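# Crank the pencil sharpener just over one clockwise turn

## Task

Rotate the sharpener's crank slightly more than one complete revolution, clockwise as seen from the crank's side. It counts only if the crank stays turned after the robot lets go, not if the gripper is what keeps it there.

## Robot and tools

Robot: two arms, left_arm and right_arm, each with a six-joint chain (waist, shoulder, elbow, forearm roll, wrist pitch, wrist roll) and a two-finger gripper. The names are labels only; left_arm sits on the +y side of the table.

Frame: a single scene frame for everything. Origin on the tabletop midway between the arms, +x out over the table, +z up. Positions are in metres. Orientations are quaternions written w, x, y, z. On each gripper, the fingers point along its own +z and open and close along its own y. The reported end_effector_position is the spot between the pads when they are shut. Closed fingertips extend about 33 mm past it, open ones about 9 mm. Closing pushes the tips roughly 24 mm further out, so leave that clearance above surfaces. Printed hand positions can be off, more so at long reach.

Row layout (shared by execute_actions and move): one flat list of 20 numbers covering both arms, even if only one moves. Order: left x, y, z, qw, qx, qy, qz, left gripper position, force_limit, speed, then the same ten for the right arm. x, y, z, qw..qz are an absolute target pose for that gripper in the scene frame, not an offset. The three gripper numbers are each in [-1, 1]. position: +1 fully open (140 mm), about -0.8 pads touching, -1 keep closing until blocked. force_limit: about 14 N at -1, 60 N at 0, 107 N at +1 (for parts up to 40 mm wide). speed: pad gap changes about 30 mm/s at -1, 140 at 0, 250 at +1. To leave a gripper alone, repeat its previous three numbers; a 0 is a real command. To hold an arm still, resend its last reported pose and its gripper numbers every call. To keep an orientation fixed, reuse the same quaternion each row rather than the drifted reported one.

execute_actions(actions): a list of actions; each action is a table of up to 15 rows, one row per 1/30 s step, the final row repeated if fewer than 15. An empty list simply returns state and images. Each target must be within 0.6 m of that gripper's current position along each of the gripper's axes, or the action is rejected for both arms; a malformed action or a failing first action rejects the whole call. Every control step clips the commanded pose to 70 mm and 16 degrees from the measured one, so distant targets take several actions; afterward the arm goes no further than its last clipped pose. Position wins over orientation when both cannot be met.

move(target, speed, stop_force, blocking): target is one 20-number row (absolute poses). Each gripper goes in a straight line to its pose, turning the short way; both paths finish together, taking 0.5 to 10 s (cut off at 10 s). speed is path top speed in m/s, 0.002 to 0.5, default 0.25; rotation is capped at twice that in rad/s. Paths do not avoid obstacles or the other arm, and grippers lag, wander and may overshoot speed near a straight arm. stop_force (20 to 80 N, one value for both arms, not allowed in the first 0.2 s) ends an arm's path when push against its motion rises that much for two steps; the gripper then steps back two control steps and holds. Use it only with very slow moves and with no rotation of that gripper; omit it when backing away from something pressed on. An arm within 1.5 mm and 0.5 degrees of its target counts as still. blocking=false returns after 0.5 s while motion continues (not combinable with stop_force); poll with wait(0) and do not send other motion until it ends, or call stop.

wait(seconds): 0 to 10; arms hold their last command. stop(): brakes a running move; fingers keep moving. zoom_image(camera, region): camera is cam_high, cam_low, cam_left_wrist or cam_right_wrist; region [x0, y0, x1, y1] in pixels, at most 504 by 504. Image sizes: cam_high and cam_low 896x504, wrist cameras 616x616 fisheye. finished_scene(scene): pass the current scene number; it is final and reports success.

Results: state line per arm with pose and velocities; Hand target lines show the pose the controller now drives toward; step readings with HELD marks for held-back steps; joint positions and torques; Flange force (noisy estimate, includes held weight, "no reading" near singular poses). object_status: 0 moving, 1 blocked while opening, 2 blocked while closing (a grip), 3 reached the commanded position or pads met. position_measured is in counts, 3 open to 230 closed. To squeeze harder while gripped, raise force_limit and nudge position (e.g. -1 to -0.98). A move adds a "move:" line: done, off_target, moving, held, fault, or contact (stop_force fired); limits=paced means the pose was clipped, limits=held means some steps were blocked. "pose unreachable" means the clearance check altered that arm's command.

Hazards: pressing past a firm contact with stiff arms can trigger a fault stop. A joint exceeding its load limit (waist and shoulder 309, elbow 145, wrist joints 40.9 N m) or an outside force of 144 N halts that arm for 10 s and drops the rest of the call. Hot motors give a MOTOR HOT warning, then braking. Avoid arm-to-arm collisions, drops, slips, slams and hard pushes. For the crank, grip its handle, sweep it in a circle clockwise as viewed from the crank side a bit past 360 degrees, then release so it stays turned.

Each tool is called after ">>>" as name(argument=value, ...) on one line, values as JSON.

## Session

>>> execute_actions(actions=[])

Scene clock: 0.00 s.
left_arm: end_effector_position=(+0.7195, +0.4039, +0.3205) position_measured=3 object_status=3 end_effector_quat_wxyz=(-0.000, +0.999, -0.033, -0.002) end_effector_velocity=(-0.001, +0.000, +0.000) end_effector_angular_velocity=(+0.001, +0.000, -0.001) | right_arm: end_effector_position=(+0.6882, -0.5702, +0.3219) position_measured=3 object_status=3 end_effector_quat_wxyz=(+0.072, +0.777, +0.437, -0.448) end_effector_velocity=(+0.000, +0.001, -0.000) end_effector_angular_velocity=(+0.002, -0.001, +0.000)
Joint positions: left_arm=[-0.053  0.165  1.605  0.     1.375  1.517] | right_arm=[-0.038  0.697  1.072 -0.616  2.104  0.44 ]
Joint velocities: left_arm=[ 0.    -0.001  0.     0.001  0.001  0.001] | right_arm=[ 0.    -0.    -0.     0.002 -0.001  0.   ]
Joint torques (N m, as the joint torque sensors report them, + toward a larger angle): no reading
Flange force (N, the push that the arm receives, along the gripper's own x y z axes): no reading
Hand target (left_arm): +0.720, +0.404, +0.321; -0.000, +0.999, -0.033, -0.002
Hand target (right_arm): +0.688, -0.570, +0.322; +0.072, +0.777, +0.437, -0.448
camera_calibration (this result's frames):
cam_right_wrist: T_world_to_cam=[[0.674465, -0.737868, -0.0254428, -0.880967], [-0.104683, -0.129687, 0.986014, -0.325245], [-0.730847, -0.662368, -0.164712, 0.362646], [0, 0, 0, 1]] pos_world=[0.825173, -0.452012, 0.358014]

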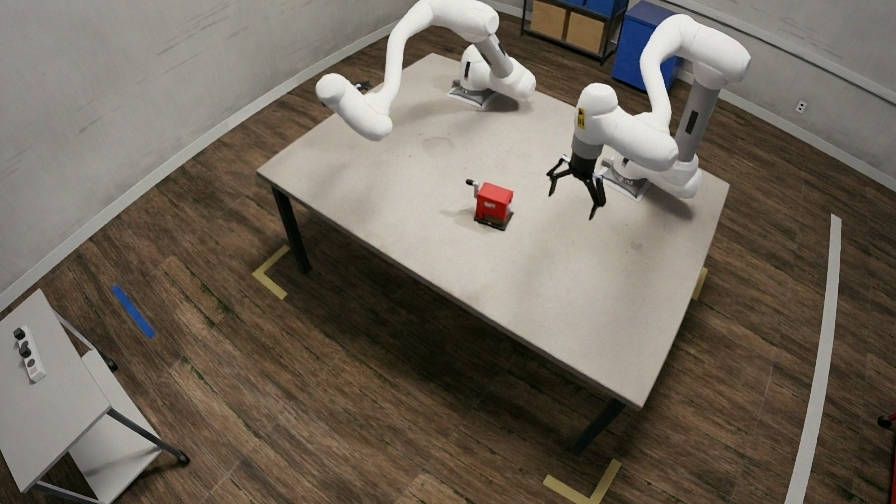

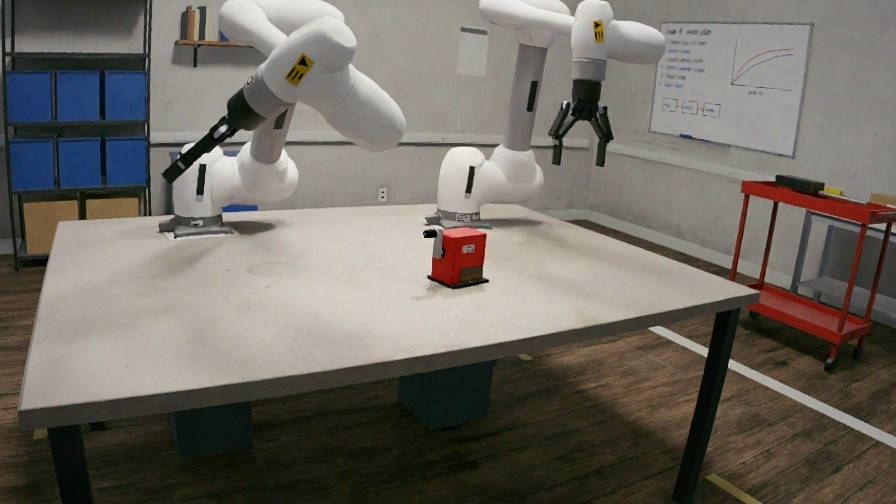

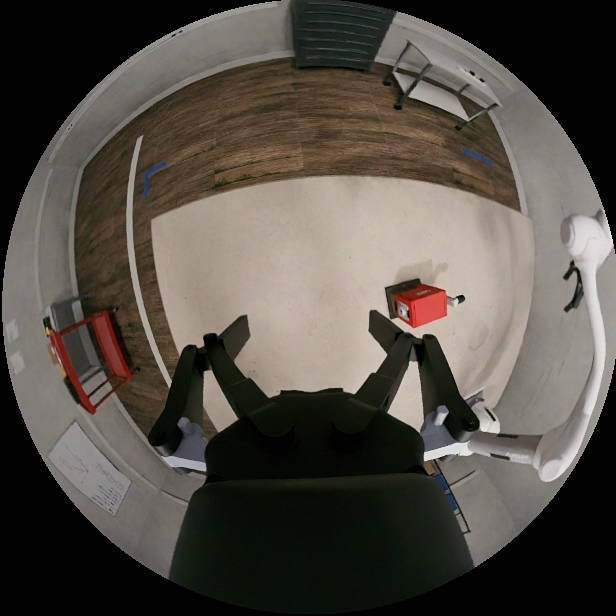

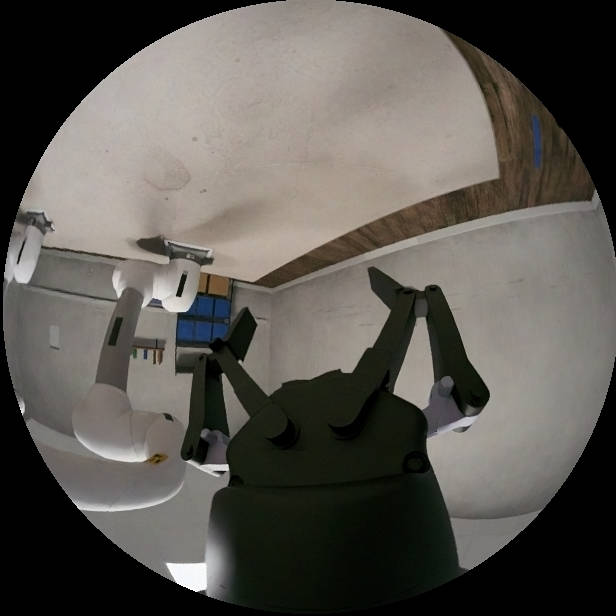

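>>> zoom_image(camera="cam_low", region=[400, 205, 520, 300])

>>> zoom_image(camera="cam_high", region=[450, 160, 530, 240])

>>> zoom_image(camera="cam_left_wrist", region=[375, 260, 475, 340])

Region (400, 205, 520, 300) of cam_low's 896x504 image, scaled by 4.200, with more detail than that image has; it fills the top 399 rows of this view, and the rest is white.

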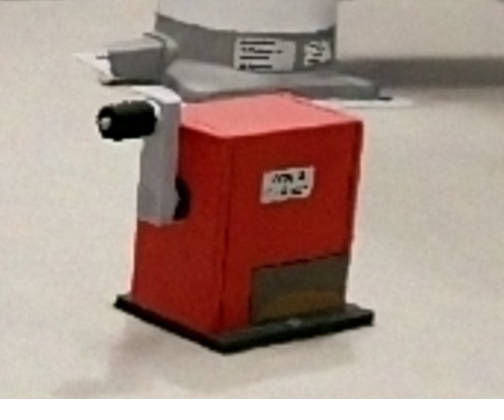

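Region (450, 160, 530, 240) of cam_high's 896x504 image, scaled by 6.300, with more detail than that image has.

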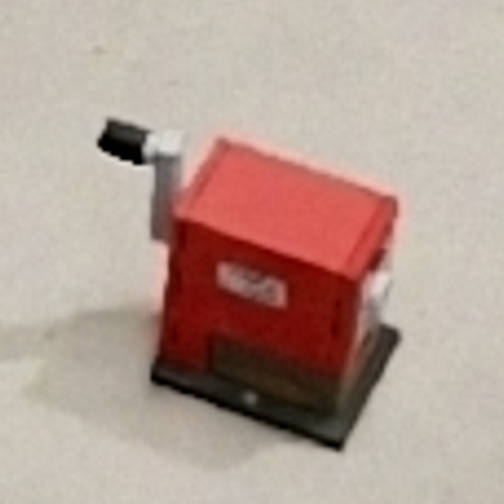

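Region (375, 260, 475, 340) of cam_left_wrist's 616x616 image, scaled by 5.040, with more detail than that image has; it fills the top 403 rows of this view, and the rest is white.

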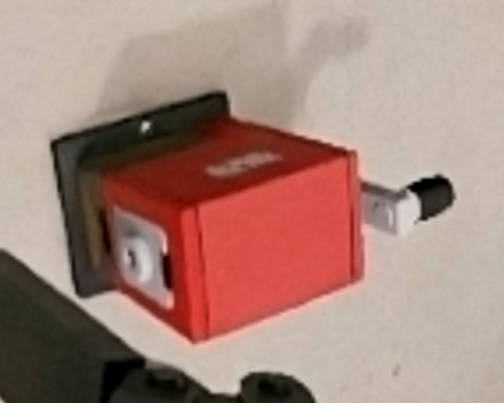

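>>> zoom_image(camera="cam_low", region=[418, 220, 463, 265])

>>> zoom_image(camera="cam_low", region=[420, 235, 495, 295])

>>> zoom_image(camera="cam_high", region=[460, 170, 500, 210])

Region (418, 220, 463, 265) of cam_low's 896x504 image, scaled by 11.200, with more detail than that image has.

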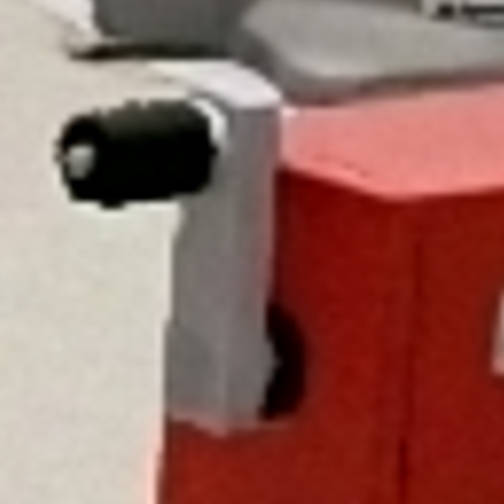

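Region (420, 235, 495, 295) of cam_low's 896x504 image, scaled by 6.720, with more detail than that image has; it fills the top 403 rows of this view, and the rest is white.

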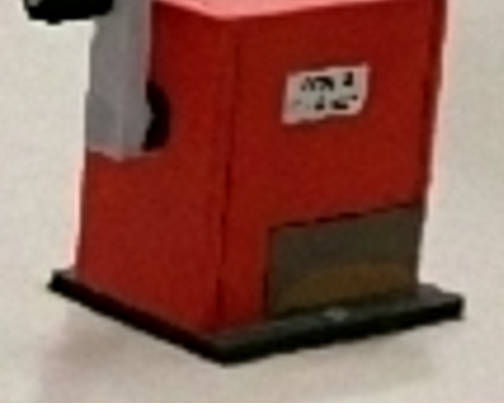

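Region (460, 170, 500, 210) of cam_high's 896x504 image, scaled by 12.600, with more detail than that image has.

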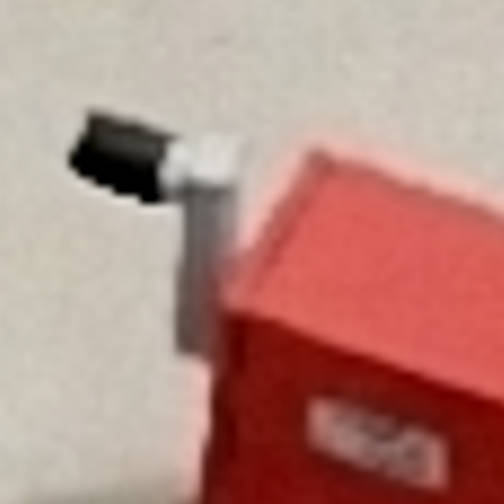

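>>> move(target=[0.7195,0.4039,0.3205,0.0,0.999,-0.033,-0.002,1,0,0, 0.675,-0.031,0.166,-0.13234,0.63762,0.75052,0.11244,-0.05,-0.5,0], speed=0.45)

Scene clock: 48.50 s.
left_arm: end_effector_position=(+0.7195, +0.4039, +0.3205) position_measured=3 object_status=3 end_effector_quat_wxyz=(+0.000, +0.999, -0.033, -0.002) end_effector_velocity=(+0.000, -0.000, +0.001) end_effector_angular_velocity=(-0.001, -0.001, +0.001) | right_arm: end_effector_position=(+0.6743, -0.0309, +0.1659) position_measured=135 object_status=3 end_effector_quat_wxyz=(-0.133, +0.638, +0.750, +0.113) end_effector_velocity=(-0.000, +0.000, -0.000) end_effector_angular_velocity=(+0.001, +0.001, -0.000)
Joint positions: left_arm=[-0.052  0.165  1.605 -0.     1.375  1.517] | right_arm=[0.298 0.48  1.503 0.384 1.122 0.022]
Joint velocities: left_arm=[-0.    -0.001 -0.    -0.    -0.    -0.001] | right_arm=[ 0.     0.     0.     0.002 -0.    -0.   ]
Joint torques (N m, as the joint torque sensors report them, + toward a larger angle): left_arm=[ -1.39 -63.34 -40.48   3.79  -0.53  -0.35] | right_arm=[ -4.66 -91.64 -39.57   4.2    0.23   0.93]
Flange force (N, the push that the arm receives, along the gripper's own x y z axes): left_arm=[9.3 -2.6 0.0] | right_arm=[4.1 4.3 6.3]
Hand target (left_arm): +0.719, +0.404, +0.321; +0.000, +0.999, -0.033, -0.002
Hand target (right_arm): +0.674, -0.031, +0.166; -0.133, +0.638, +0.750, +0.113
Off the commanded pose (left_arm): 0.000 m, 0 deg.
Off the commanded pose (right_arm): 0.001 m, 0 deg.
move: done
camera_calibration (this result's frames):
cam_left_wrist: T_world_to_cam=[[-0.107341, -0.993318, 0.0424018, 0.461509], [-0.960194, 0.114635, 0.254726, 0.57874], [-0.257885, -0.0133713, -0.966083, 0.690529], [0, 0, 0, 1]] pos_world=[0.783319, 0.401315, 0.50012]
cam_right_wrist: T_world_to_cam=[[0.989849, -0.128355, -0.0610228, -0.665505], [-0.119587, -0.984225, 0.130386, 0.0226223], [-0.0767958, -0.121765, -0.989584, 0.396595], [0, 0, 0, 1]] pos_world=[0.691912, -0.0148638, 0.348903]

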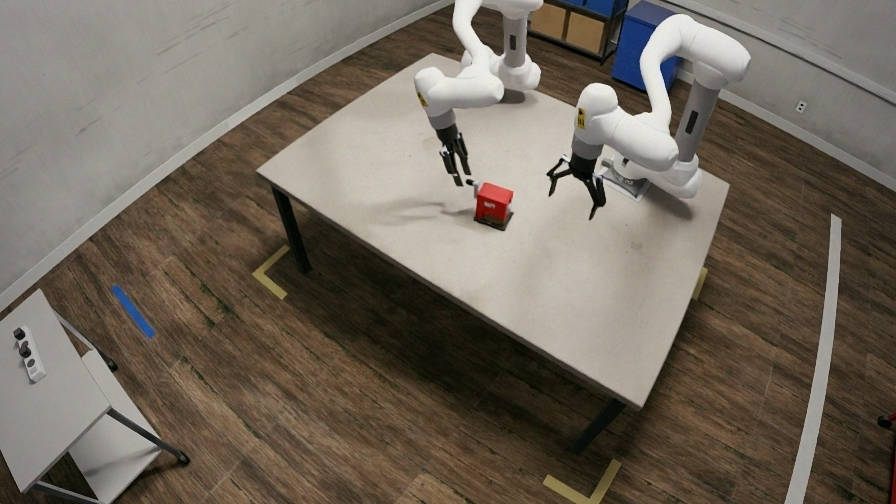

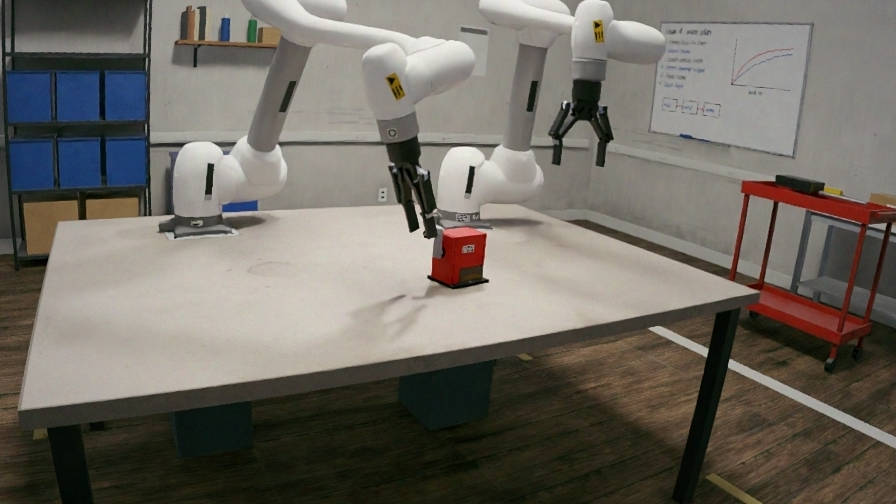

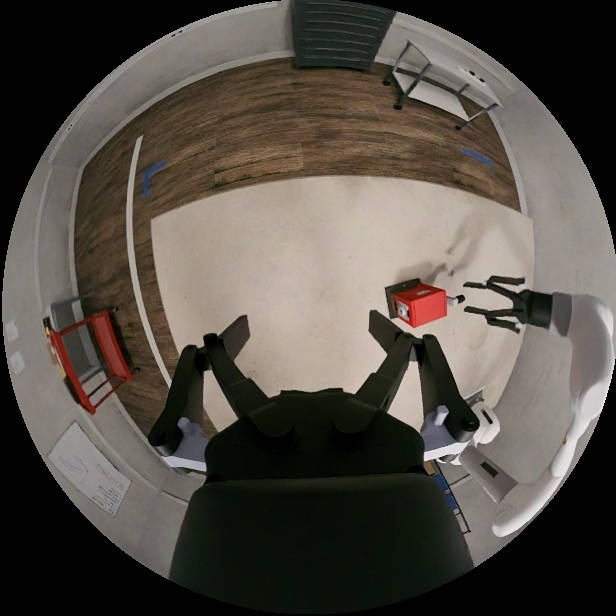

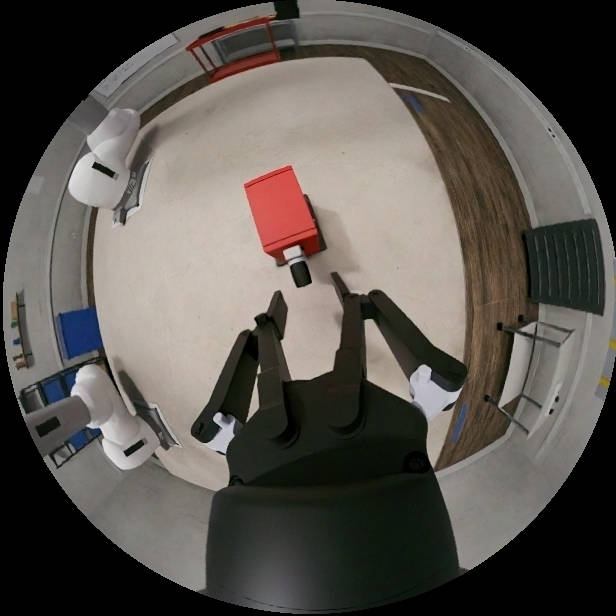

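>>> zoom_image(camera="cam_right_wrist", region=[255, 220, 355, 320])

>>> zoom_image(camera="cam_right_wrist", region=[235, 155, 345, 265])

>>> zoom_image(camera="cam_low", region=[385, 190, 495, 300])

Region (255, 220, 355, 320) of cam_right_wrist's 616x616 image, scaled by 5.040, with more detail than that image has.

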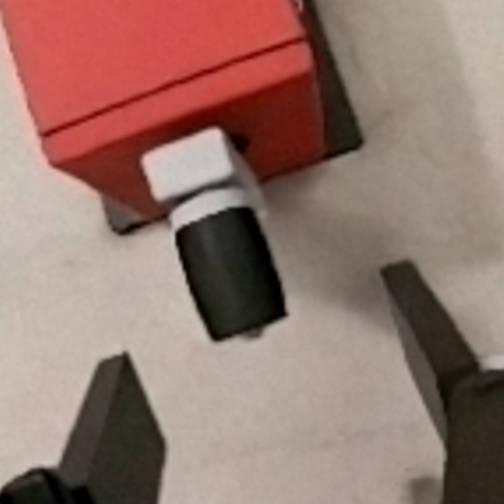

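Region (235, 155, 345, 265) of cam_right_wrist's 616x616 image, scaled by 4.582, with more detail than that image has.

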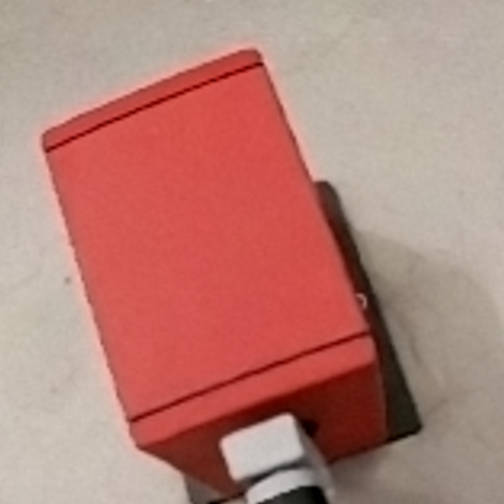

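Region (385, 190, 495, 300) of cam_low's 896x504 image, scaled by 4.582, with more detail than that image has.

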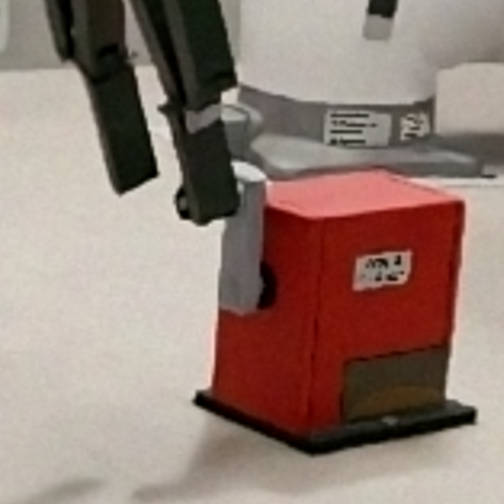

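>>> execute_actions(actions=[[
[0.7195,0.4039,0.3205,0.0,0.999,-0.033,-0.002,1,0,0, 0.67415,-0.03047,0.16559,-0.13240,0.63720,0.75090,0.11240,-0.45,-0.5,0.1],
[0.7195,0.4039,0.3205,0.0,0.999,-0.033,-0.002,1,0,0, 0.67373,-0.02932,0.16477,-0.13250,0.63660,0.75140,0.11230,-0.45,-0.5,0.1],
[0.7195,0.4039,0.3205,0.0,0.999,-0.033,-0.002,1,0,0, 0.67311,-0.02762,0.16355,-0.13266,0.63548,0.75231,0.11206,-0.45,-0.5,0.1],
[0.7195,0.4039,0.3205,0.0,0.999,-0.033,-0.002,1,0,0, 0.67236,-0.02555,0.16206,-0.13285,0.63414,0.75343,0.11182,-0.45,-0.5,0.1],
[0.7195,0.4039,0.3205,0.0,0.999,-0.033,-0.002,1,0,0, 0.67155,-0.02330,0.16045,-0.13307,0.63268,0.75466,0.11157,-0.45,-0.5,0.1],
[0.7195,0.4039,0.3205,0.0,0.999,-0.033,-0.002,1,0,0, 0.67074,-0.02105,0.15884,-0.13329,0.63121,0.75589,0.11131,-0.45,-0.5,0.1],
[0.7195,0.4039,0.3205,0.0,0.999,-0.033,-0.002,1,0,0, 0.66999,-0.01898,0.15735,-0.13348,0.62987,0.75701,0.11107,-0.45,-0.5,0.1],
[0.7195,0.4039,0.3205,0.0,0.999,-0.033,-0.002,1,0,0, 0.66937,-0.01728,0.15613,-0.13365,0.62876,0.75794,0.11087,-0.45,-0.5,0.1],
[0.7195,0.4039,0.3205,0.0,0.999,-0.033,-0.002,1,0,0, 0.66895,-0.01613,0.15531,-0.13376,0.62801,0.75857,0.11074,-0.45,-0.5,0.1],
[0.7195,0.4039,0.3205,0.0,0.999,-0.033,-0.002,1,0,0, 0.66880,-0.01570,0.15500,-0.13380,0.62773,0.75880,0.11069,-1,-0.5,-0.8]
]])

Scene clock: 101.50 s.
left_arm: end_effector_position=(+0.7195, +0.4039, +0.3205) position_measured=3 object_status=3 end_effector_quat_wxyz=(+0.000, +0.999, -0.033, -0.002) end_effector_velocity=(-0.000, -0.000, -0.001) end_effector_angular_velocity=(+0.000, +0.002, +0.001) | right_arm: end_effector_position=(+0.6688, -0.0157, +0.1550) position_measured=199 object_status=0 end_effector_quat_wxyz=(-0.134, +0.628, +0.759, +0.111) end_effector_velocity=(+0.000, +0.000, +0.001) end_effector_angular_velocity=(-0.000, -0.001, +0.001)
Joint positions: left_arm=[-0.052  0.165  1.605 -0.     1.375  1.517] | right_arm=[0.318 0.493 1.504 0.385 1.112 0.01 ]
Joint velocities: left_arm=[-0.     0.001  0.    -0.     0.001 -0.001] | right_arm=[ 0.001 -0.    -0.001 -0.001 -0.     0.   ]
Joint torques (N m, as the joint torque sensors report them, + toward a larger angle): left_arm=[  1.22 -60.31 -40.56   3.7   -0.66  -0.48] | right_arm=[ -2.29 -87.96 -38.02   4.71   0.08   1.01]
Flange force (N, the push that the arm receives, along the gripper's own x y z axes): left_arm=[4.6 1.2 -0.7] | right_arm=[2.1 1.5 1.1]
Hand target (left_arm): +0.720, +0.404, +0.321; +0.000, +0.999, -0.033, -0.002
Hand target (right_arm): +0.669, -0.016, +0.155; -0.134, +0.628, +0.759, +0.111
Off the commanded pose (left_arm): 0.000 m, 0 deg.
Off the commanded pose (right_arm): 0.000 m, 0 deg.
Step readings (end_effector_position):
0: left_arm (+0.7195, +0.4039, +0.3205) | right_arm (+0.6743, -0.0309, +0.1659)
1: left_arm (+0.7195, +0.4039, +0.3205) | right_arm (+0.6742, -0.0308, +0.1659)
2: left_arm (+0.7195, +0.4039, +0.3205) | right_arm (+0.6740, -0.0305, +0.1655)
4: left_arm (+0.7195, +0.4039, +0.3205) | right_arm (+0.6733, -0.0283, +0.1640)
8: left_arm (+0.7195, +0.4039, +0.3205) | right_arm (+0.6704, -0.0202, +0.1582)
15: end_effector_position above
camera_calibration (this result's frames):
cam_left_wrist: T_world_to_cam=[[-0.107341, -0.993318, 0.0424018, 0.461509], [-0.960194, 0.114635, 0.254726, 0.57874], [-0.257885, -0.0133714, -0.966083, 0.69053], [0, 0, 0, 1]] pos_world=[0.783319, 0.401315, 0.50012]
cam_right_wrist: T_world_to_cam=[[0.993046, -0.101026, -0.0604437, -0.660599], [-0.0924186, -0.98702, 0.131338, 0.0199733], [-0.0729277, -0.124839, -0.989493, 0.38458], [0, 0, 0, 1]] pos_world=[0.685897, 0.000986924, 0.337987]

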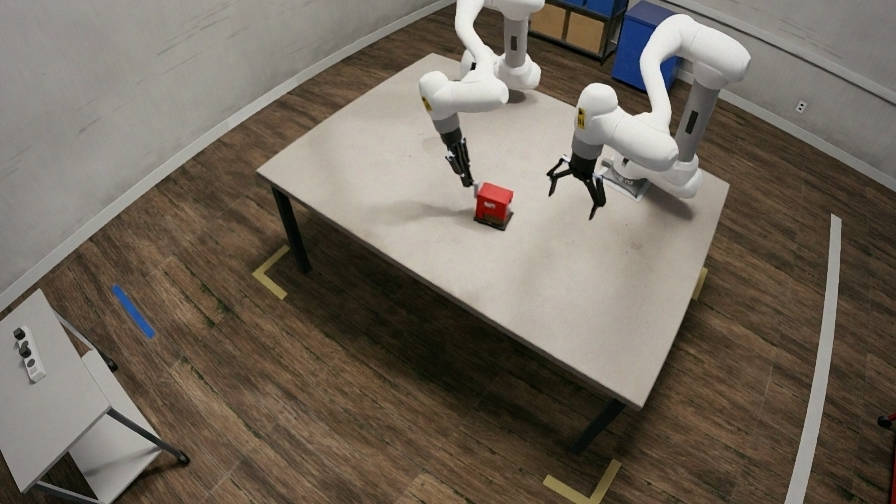

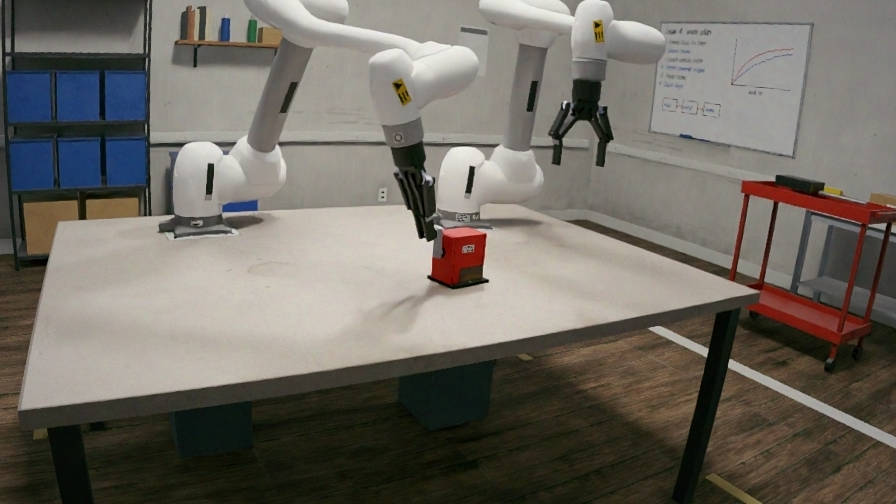

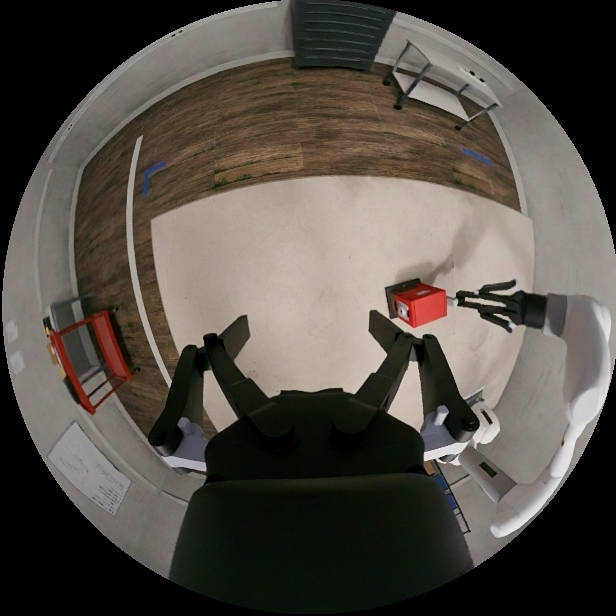

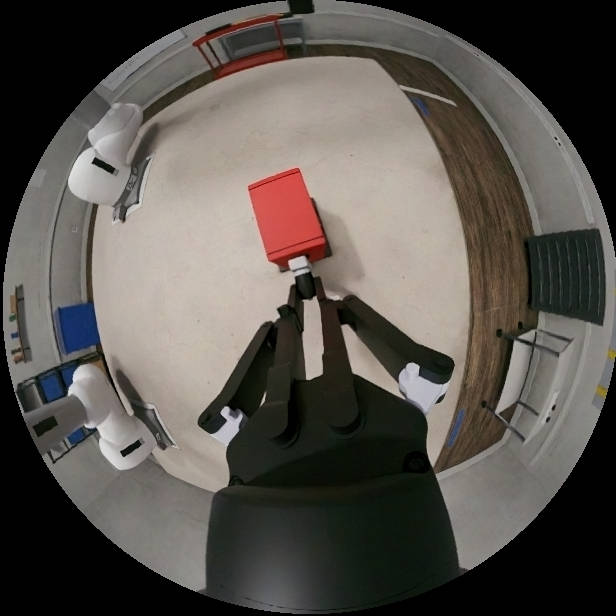

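>>> execute_actions(actions=[])

>>> zoom_image(camera="cam_right_wrist", region=[255, 225, 355, 325])

>>> zoom_image(camera="cam_low", region=[400, 205, 480, 285])

Scene clock: 103.67 s.
left_arm: end_effector_position=(+0.7195, +0.4039, +0.3205) position_measured=3 object_status=3 end_effector_quat_wxyz=(+0.000, +0.999, -0.033, -0.002) end_effector_velocity=(+0.001, -0.000, -0.001) end_effector_angular_velocity=(-0.000, +0.000, +0.001) | right_arm: end_effector_position=(+0.6688, -0.0157, +0.1550) position_measured=200 object_status=2 end_effector_quat_wxyz=(-0.134, +0.628, +0.759, +0.111) end_effector_velocity=(+0.001, +0.001, +0.001) end_effector_angular_velocity=(+0.002, -0.001, -0.001)
Joint positions: left_arm=[-0.052  0.165  1.605 -0.     1.375  1.517] | right_arm=[0.318 0.493 1.504 0.385 1.112 0.01 ]
Joint velocities: left_arm=[ 0.     0.001  0.    -0.    -0.002 -0.001] | right_arm=[-0.     0.    -0.001  0.002 -0.001 -0.   ]
Joint torques (N m, as the joint torque sensors report them, + toward a larger angle): left_arm=[ -0.21 -62.23 -40.7    3.69  -0.55  -0.47] | right_arm=[ -2.13 -88.18 -37.73   4.66  -0.03   0.95]
Flange force (N, the push that the arm receives, along the gripper's own x y z axes): left_arm=[7.9 -1.0 0.6] | right_arm=[2.2 2.6 0.4]
Hand target (left_arm): +0.720, +0.404, +0.321; +0.000, +0.999, -0.033, -0.002
Hand target (right_arm): +0.669, -0.016, +0.155; -0.134, +0.628, +0.759, +0.111
Off the commanded pose (left_arm): 0.000 m, 0 deg.
Off the commanded pose (right_arm): 0.000 m, 0 deg.
camera_calibration (this result's frames):
cam_left_wrist: T_world_to_cam=[[-0.107341, -0.993318, 0.0424019, 0.461509], [-0.960194, 0.114635, 0.254726, 0.57874], [-0.257885, -0.0133715, -0.966083, 0.69053], [0, 0, 0, 1]] pos_world=[0.783319, 0.401315, 0.50012]
cam_right_wrist: T_world_to_cam=[[0.993046, -0.100997, -0.0604844, -0.660579], [-0.0923857, -0.987024, 0.131334, 0.0199803], [-0.0729639, -0.124833, -0.989491, 0.384578], [0, 0, 0, 1]] pos_world=[0.685891, 0.00101215, 0.337957]

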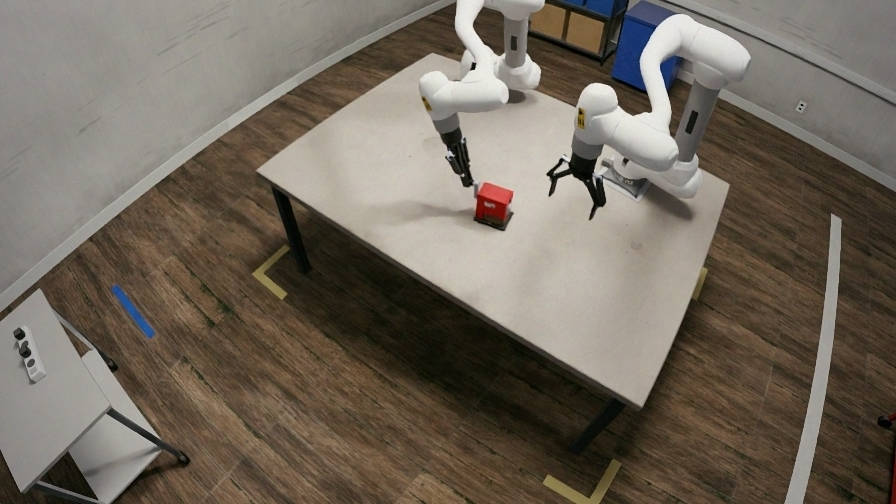

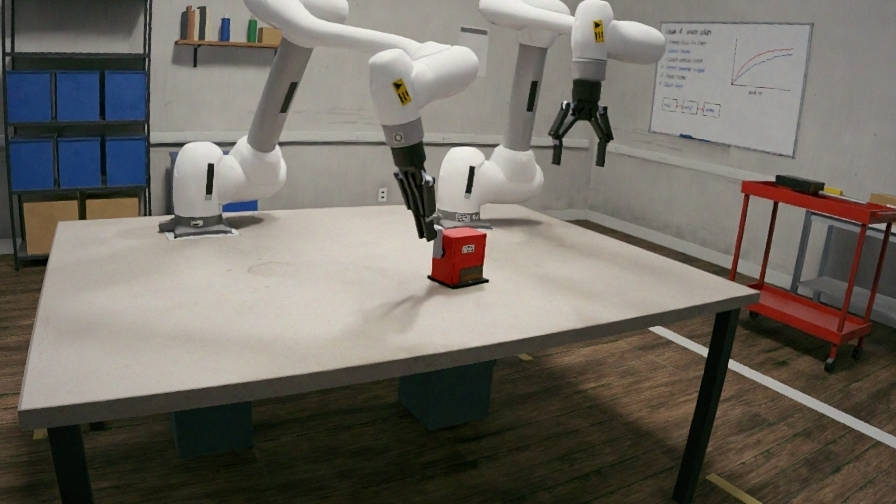

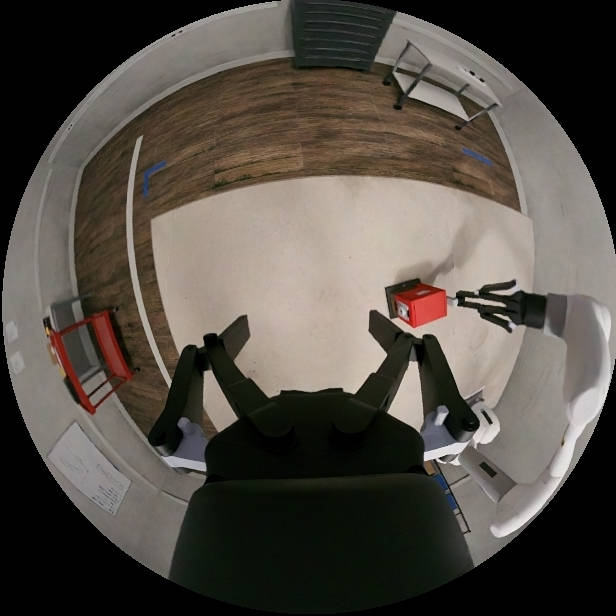

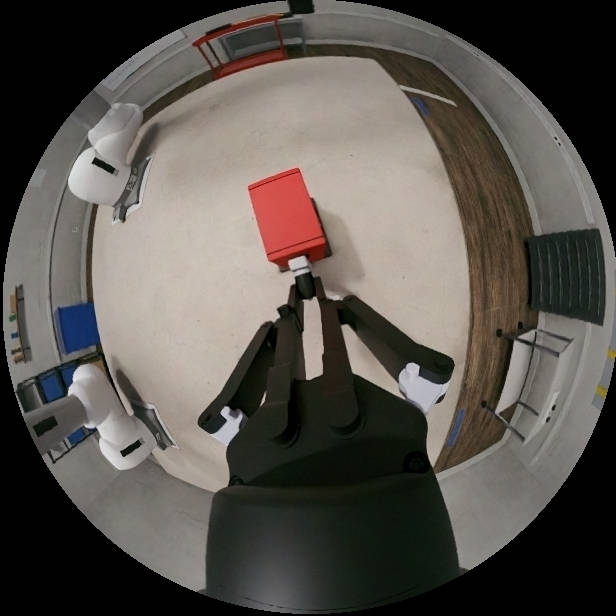

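Region (255, 225, 355, 325) of cam_right_wrist's 616x616 image, scaled by 5.040, with more detail than that image has.

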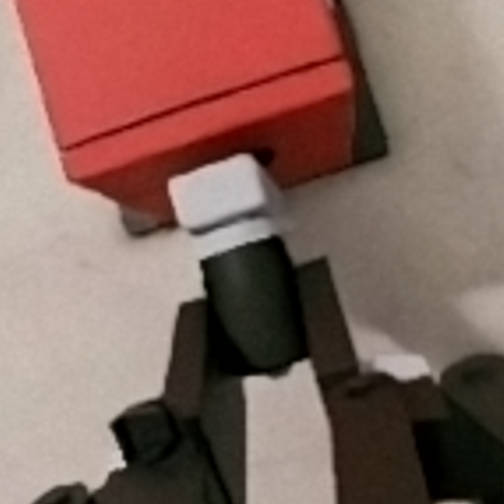

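Region (400, 205, 480, 285) of cam_low's 896x504 image, scaled by 6.300, with more detail than that image has.

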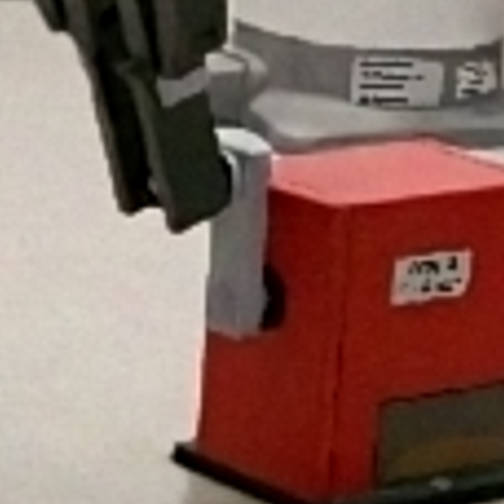

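>>> execute_actions(actions=[])

Scene clock: 112.70 s.
left_arm: end_effector_position=(+0.7195, +0.4039, +0.3205) position_measured=3 object_status=3 end_effector_quat_wxyz=(+0.000, +0.999, -0.033, -0.002) end_effector_velocity=(-0.000, -0.000, +0.000) end_effector_angular_velocity=(+0.000, -0.000, +0.001) | right_arm: end_effector_position=(+0.6688, -0.0157, +0.1550) position_measured=200 object_status=2 end_effector_quat_wxyz=(-0.134, +0.628, +0.759, +0.111) end_effector_velocity=(+0.000, -0.001, -0.001) end_effector_angular_velocity=(-0.001, -0.001, +0.000)
Joint positions: left_arm=[-0.052  0.165  1.605 -0.     1.375  1.517] | right_arm=[0.318 0.493 1.504 0.385 1.112 0.01 ]
Joint velocities: left_arm=[-0.001 -0.001  0.     0.     0.    -0.001] | right_arm=[-0.     0.     0.001 -0.001 -0.001 -0.   ]
Joint torques (N m, as the joint torque sensors report them, + toward a larger angle): left_arm=[ -0.09 -60.74 -40.96   3.55  -0.59  -0.28] | right_arm=[ -0.28 -88.49 -37.66   4.81   0.04   0.9 ]
Flange force (N, the push that the arm receives, along the gripper's own x y z axes): left_arm=[4.3 -0.5 -0.1] | right_arm=[0.2 3.2 0.3]
Hand target (left_arm): +0.720, +0.404, +0.321; +0.000, +0.999, -0.033, -0.002
Hand target (right_arm): +0.669, -0.016, +0.155; -0.134, +0.628, +0.759, +0.111
Off the commanded pose (left_arm): 0.000 m, 0 deg.
Off the commanded pose (right_arm): 0.000 m, 0 deg.
camera_calibration (this result's frames):
cam_left_wrist: T_world_to_cam=[[-0.107341, -0.993318, 0.0424018, 0.461509], [-0.960194, 0.114635, 0.254726, 0.57874], [-0.257885, -0.0133714, -0.966083, 0.690529], [0, 0, 0, 1]] pos_world=[0.783319, 0.401315, 0.50012]
cam_right_wrist: T_world_to_cam=[[0.993046, -0.100997, -0.0604844, -0.660579], [-0.0923856, -0.987024, 0.131334, 0.0199803], [-0.0729639, -0.124833, -0.989491, 0.384578], [0, 0, 0, 1]] pos_world=[0.685891, 0.00101212, 0.337957]

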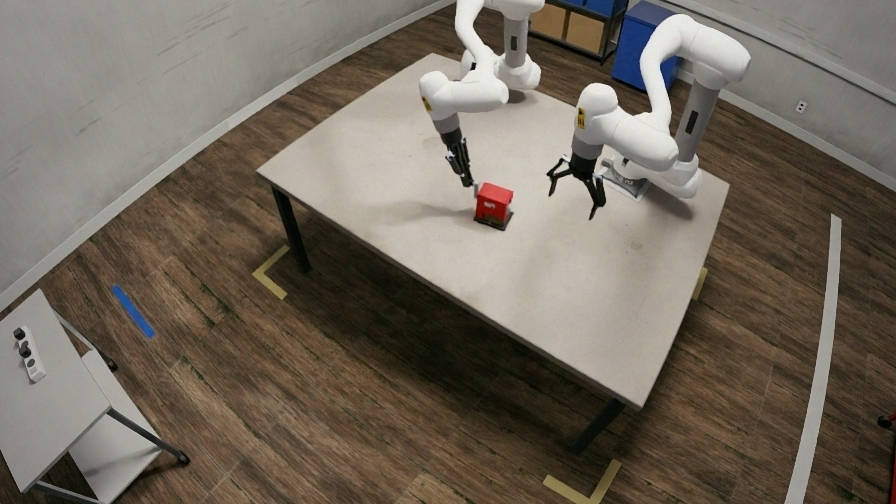

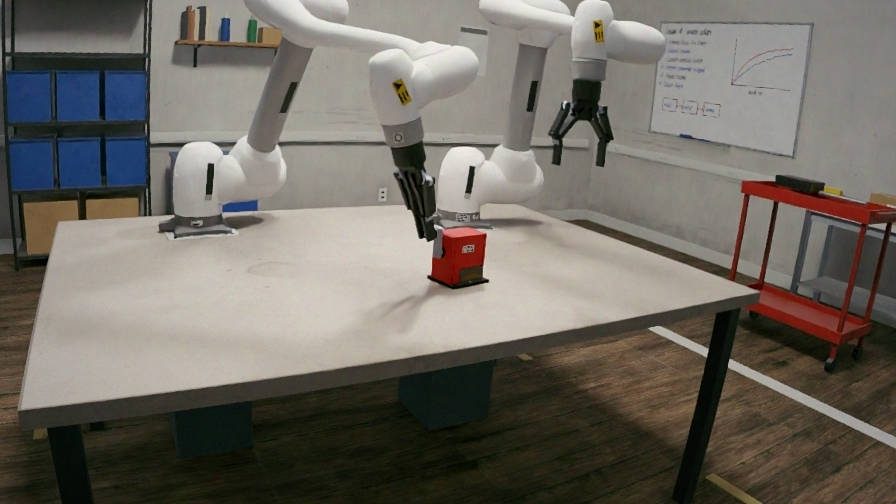

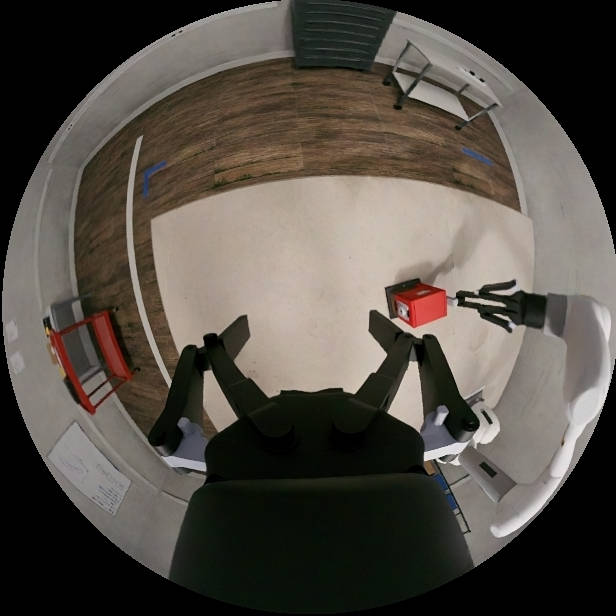

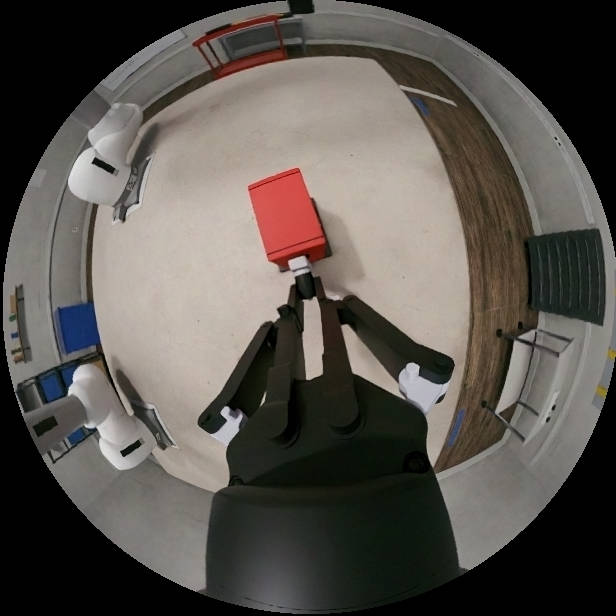

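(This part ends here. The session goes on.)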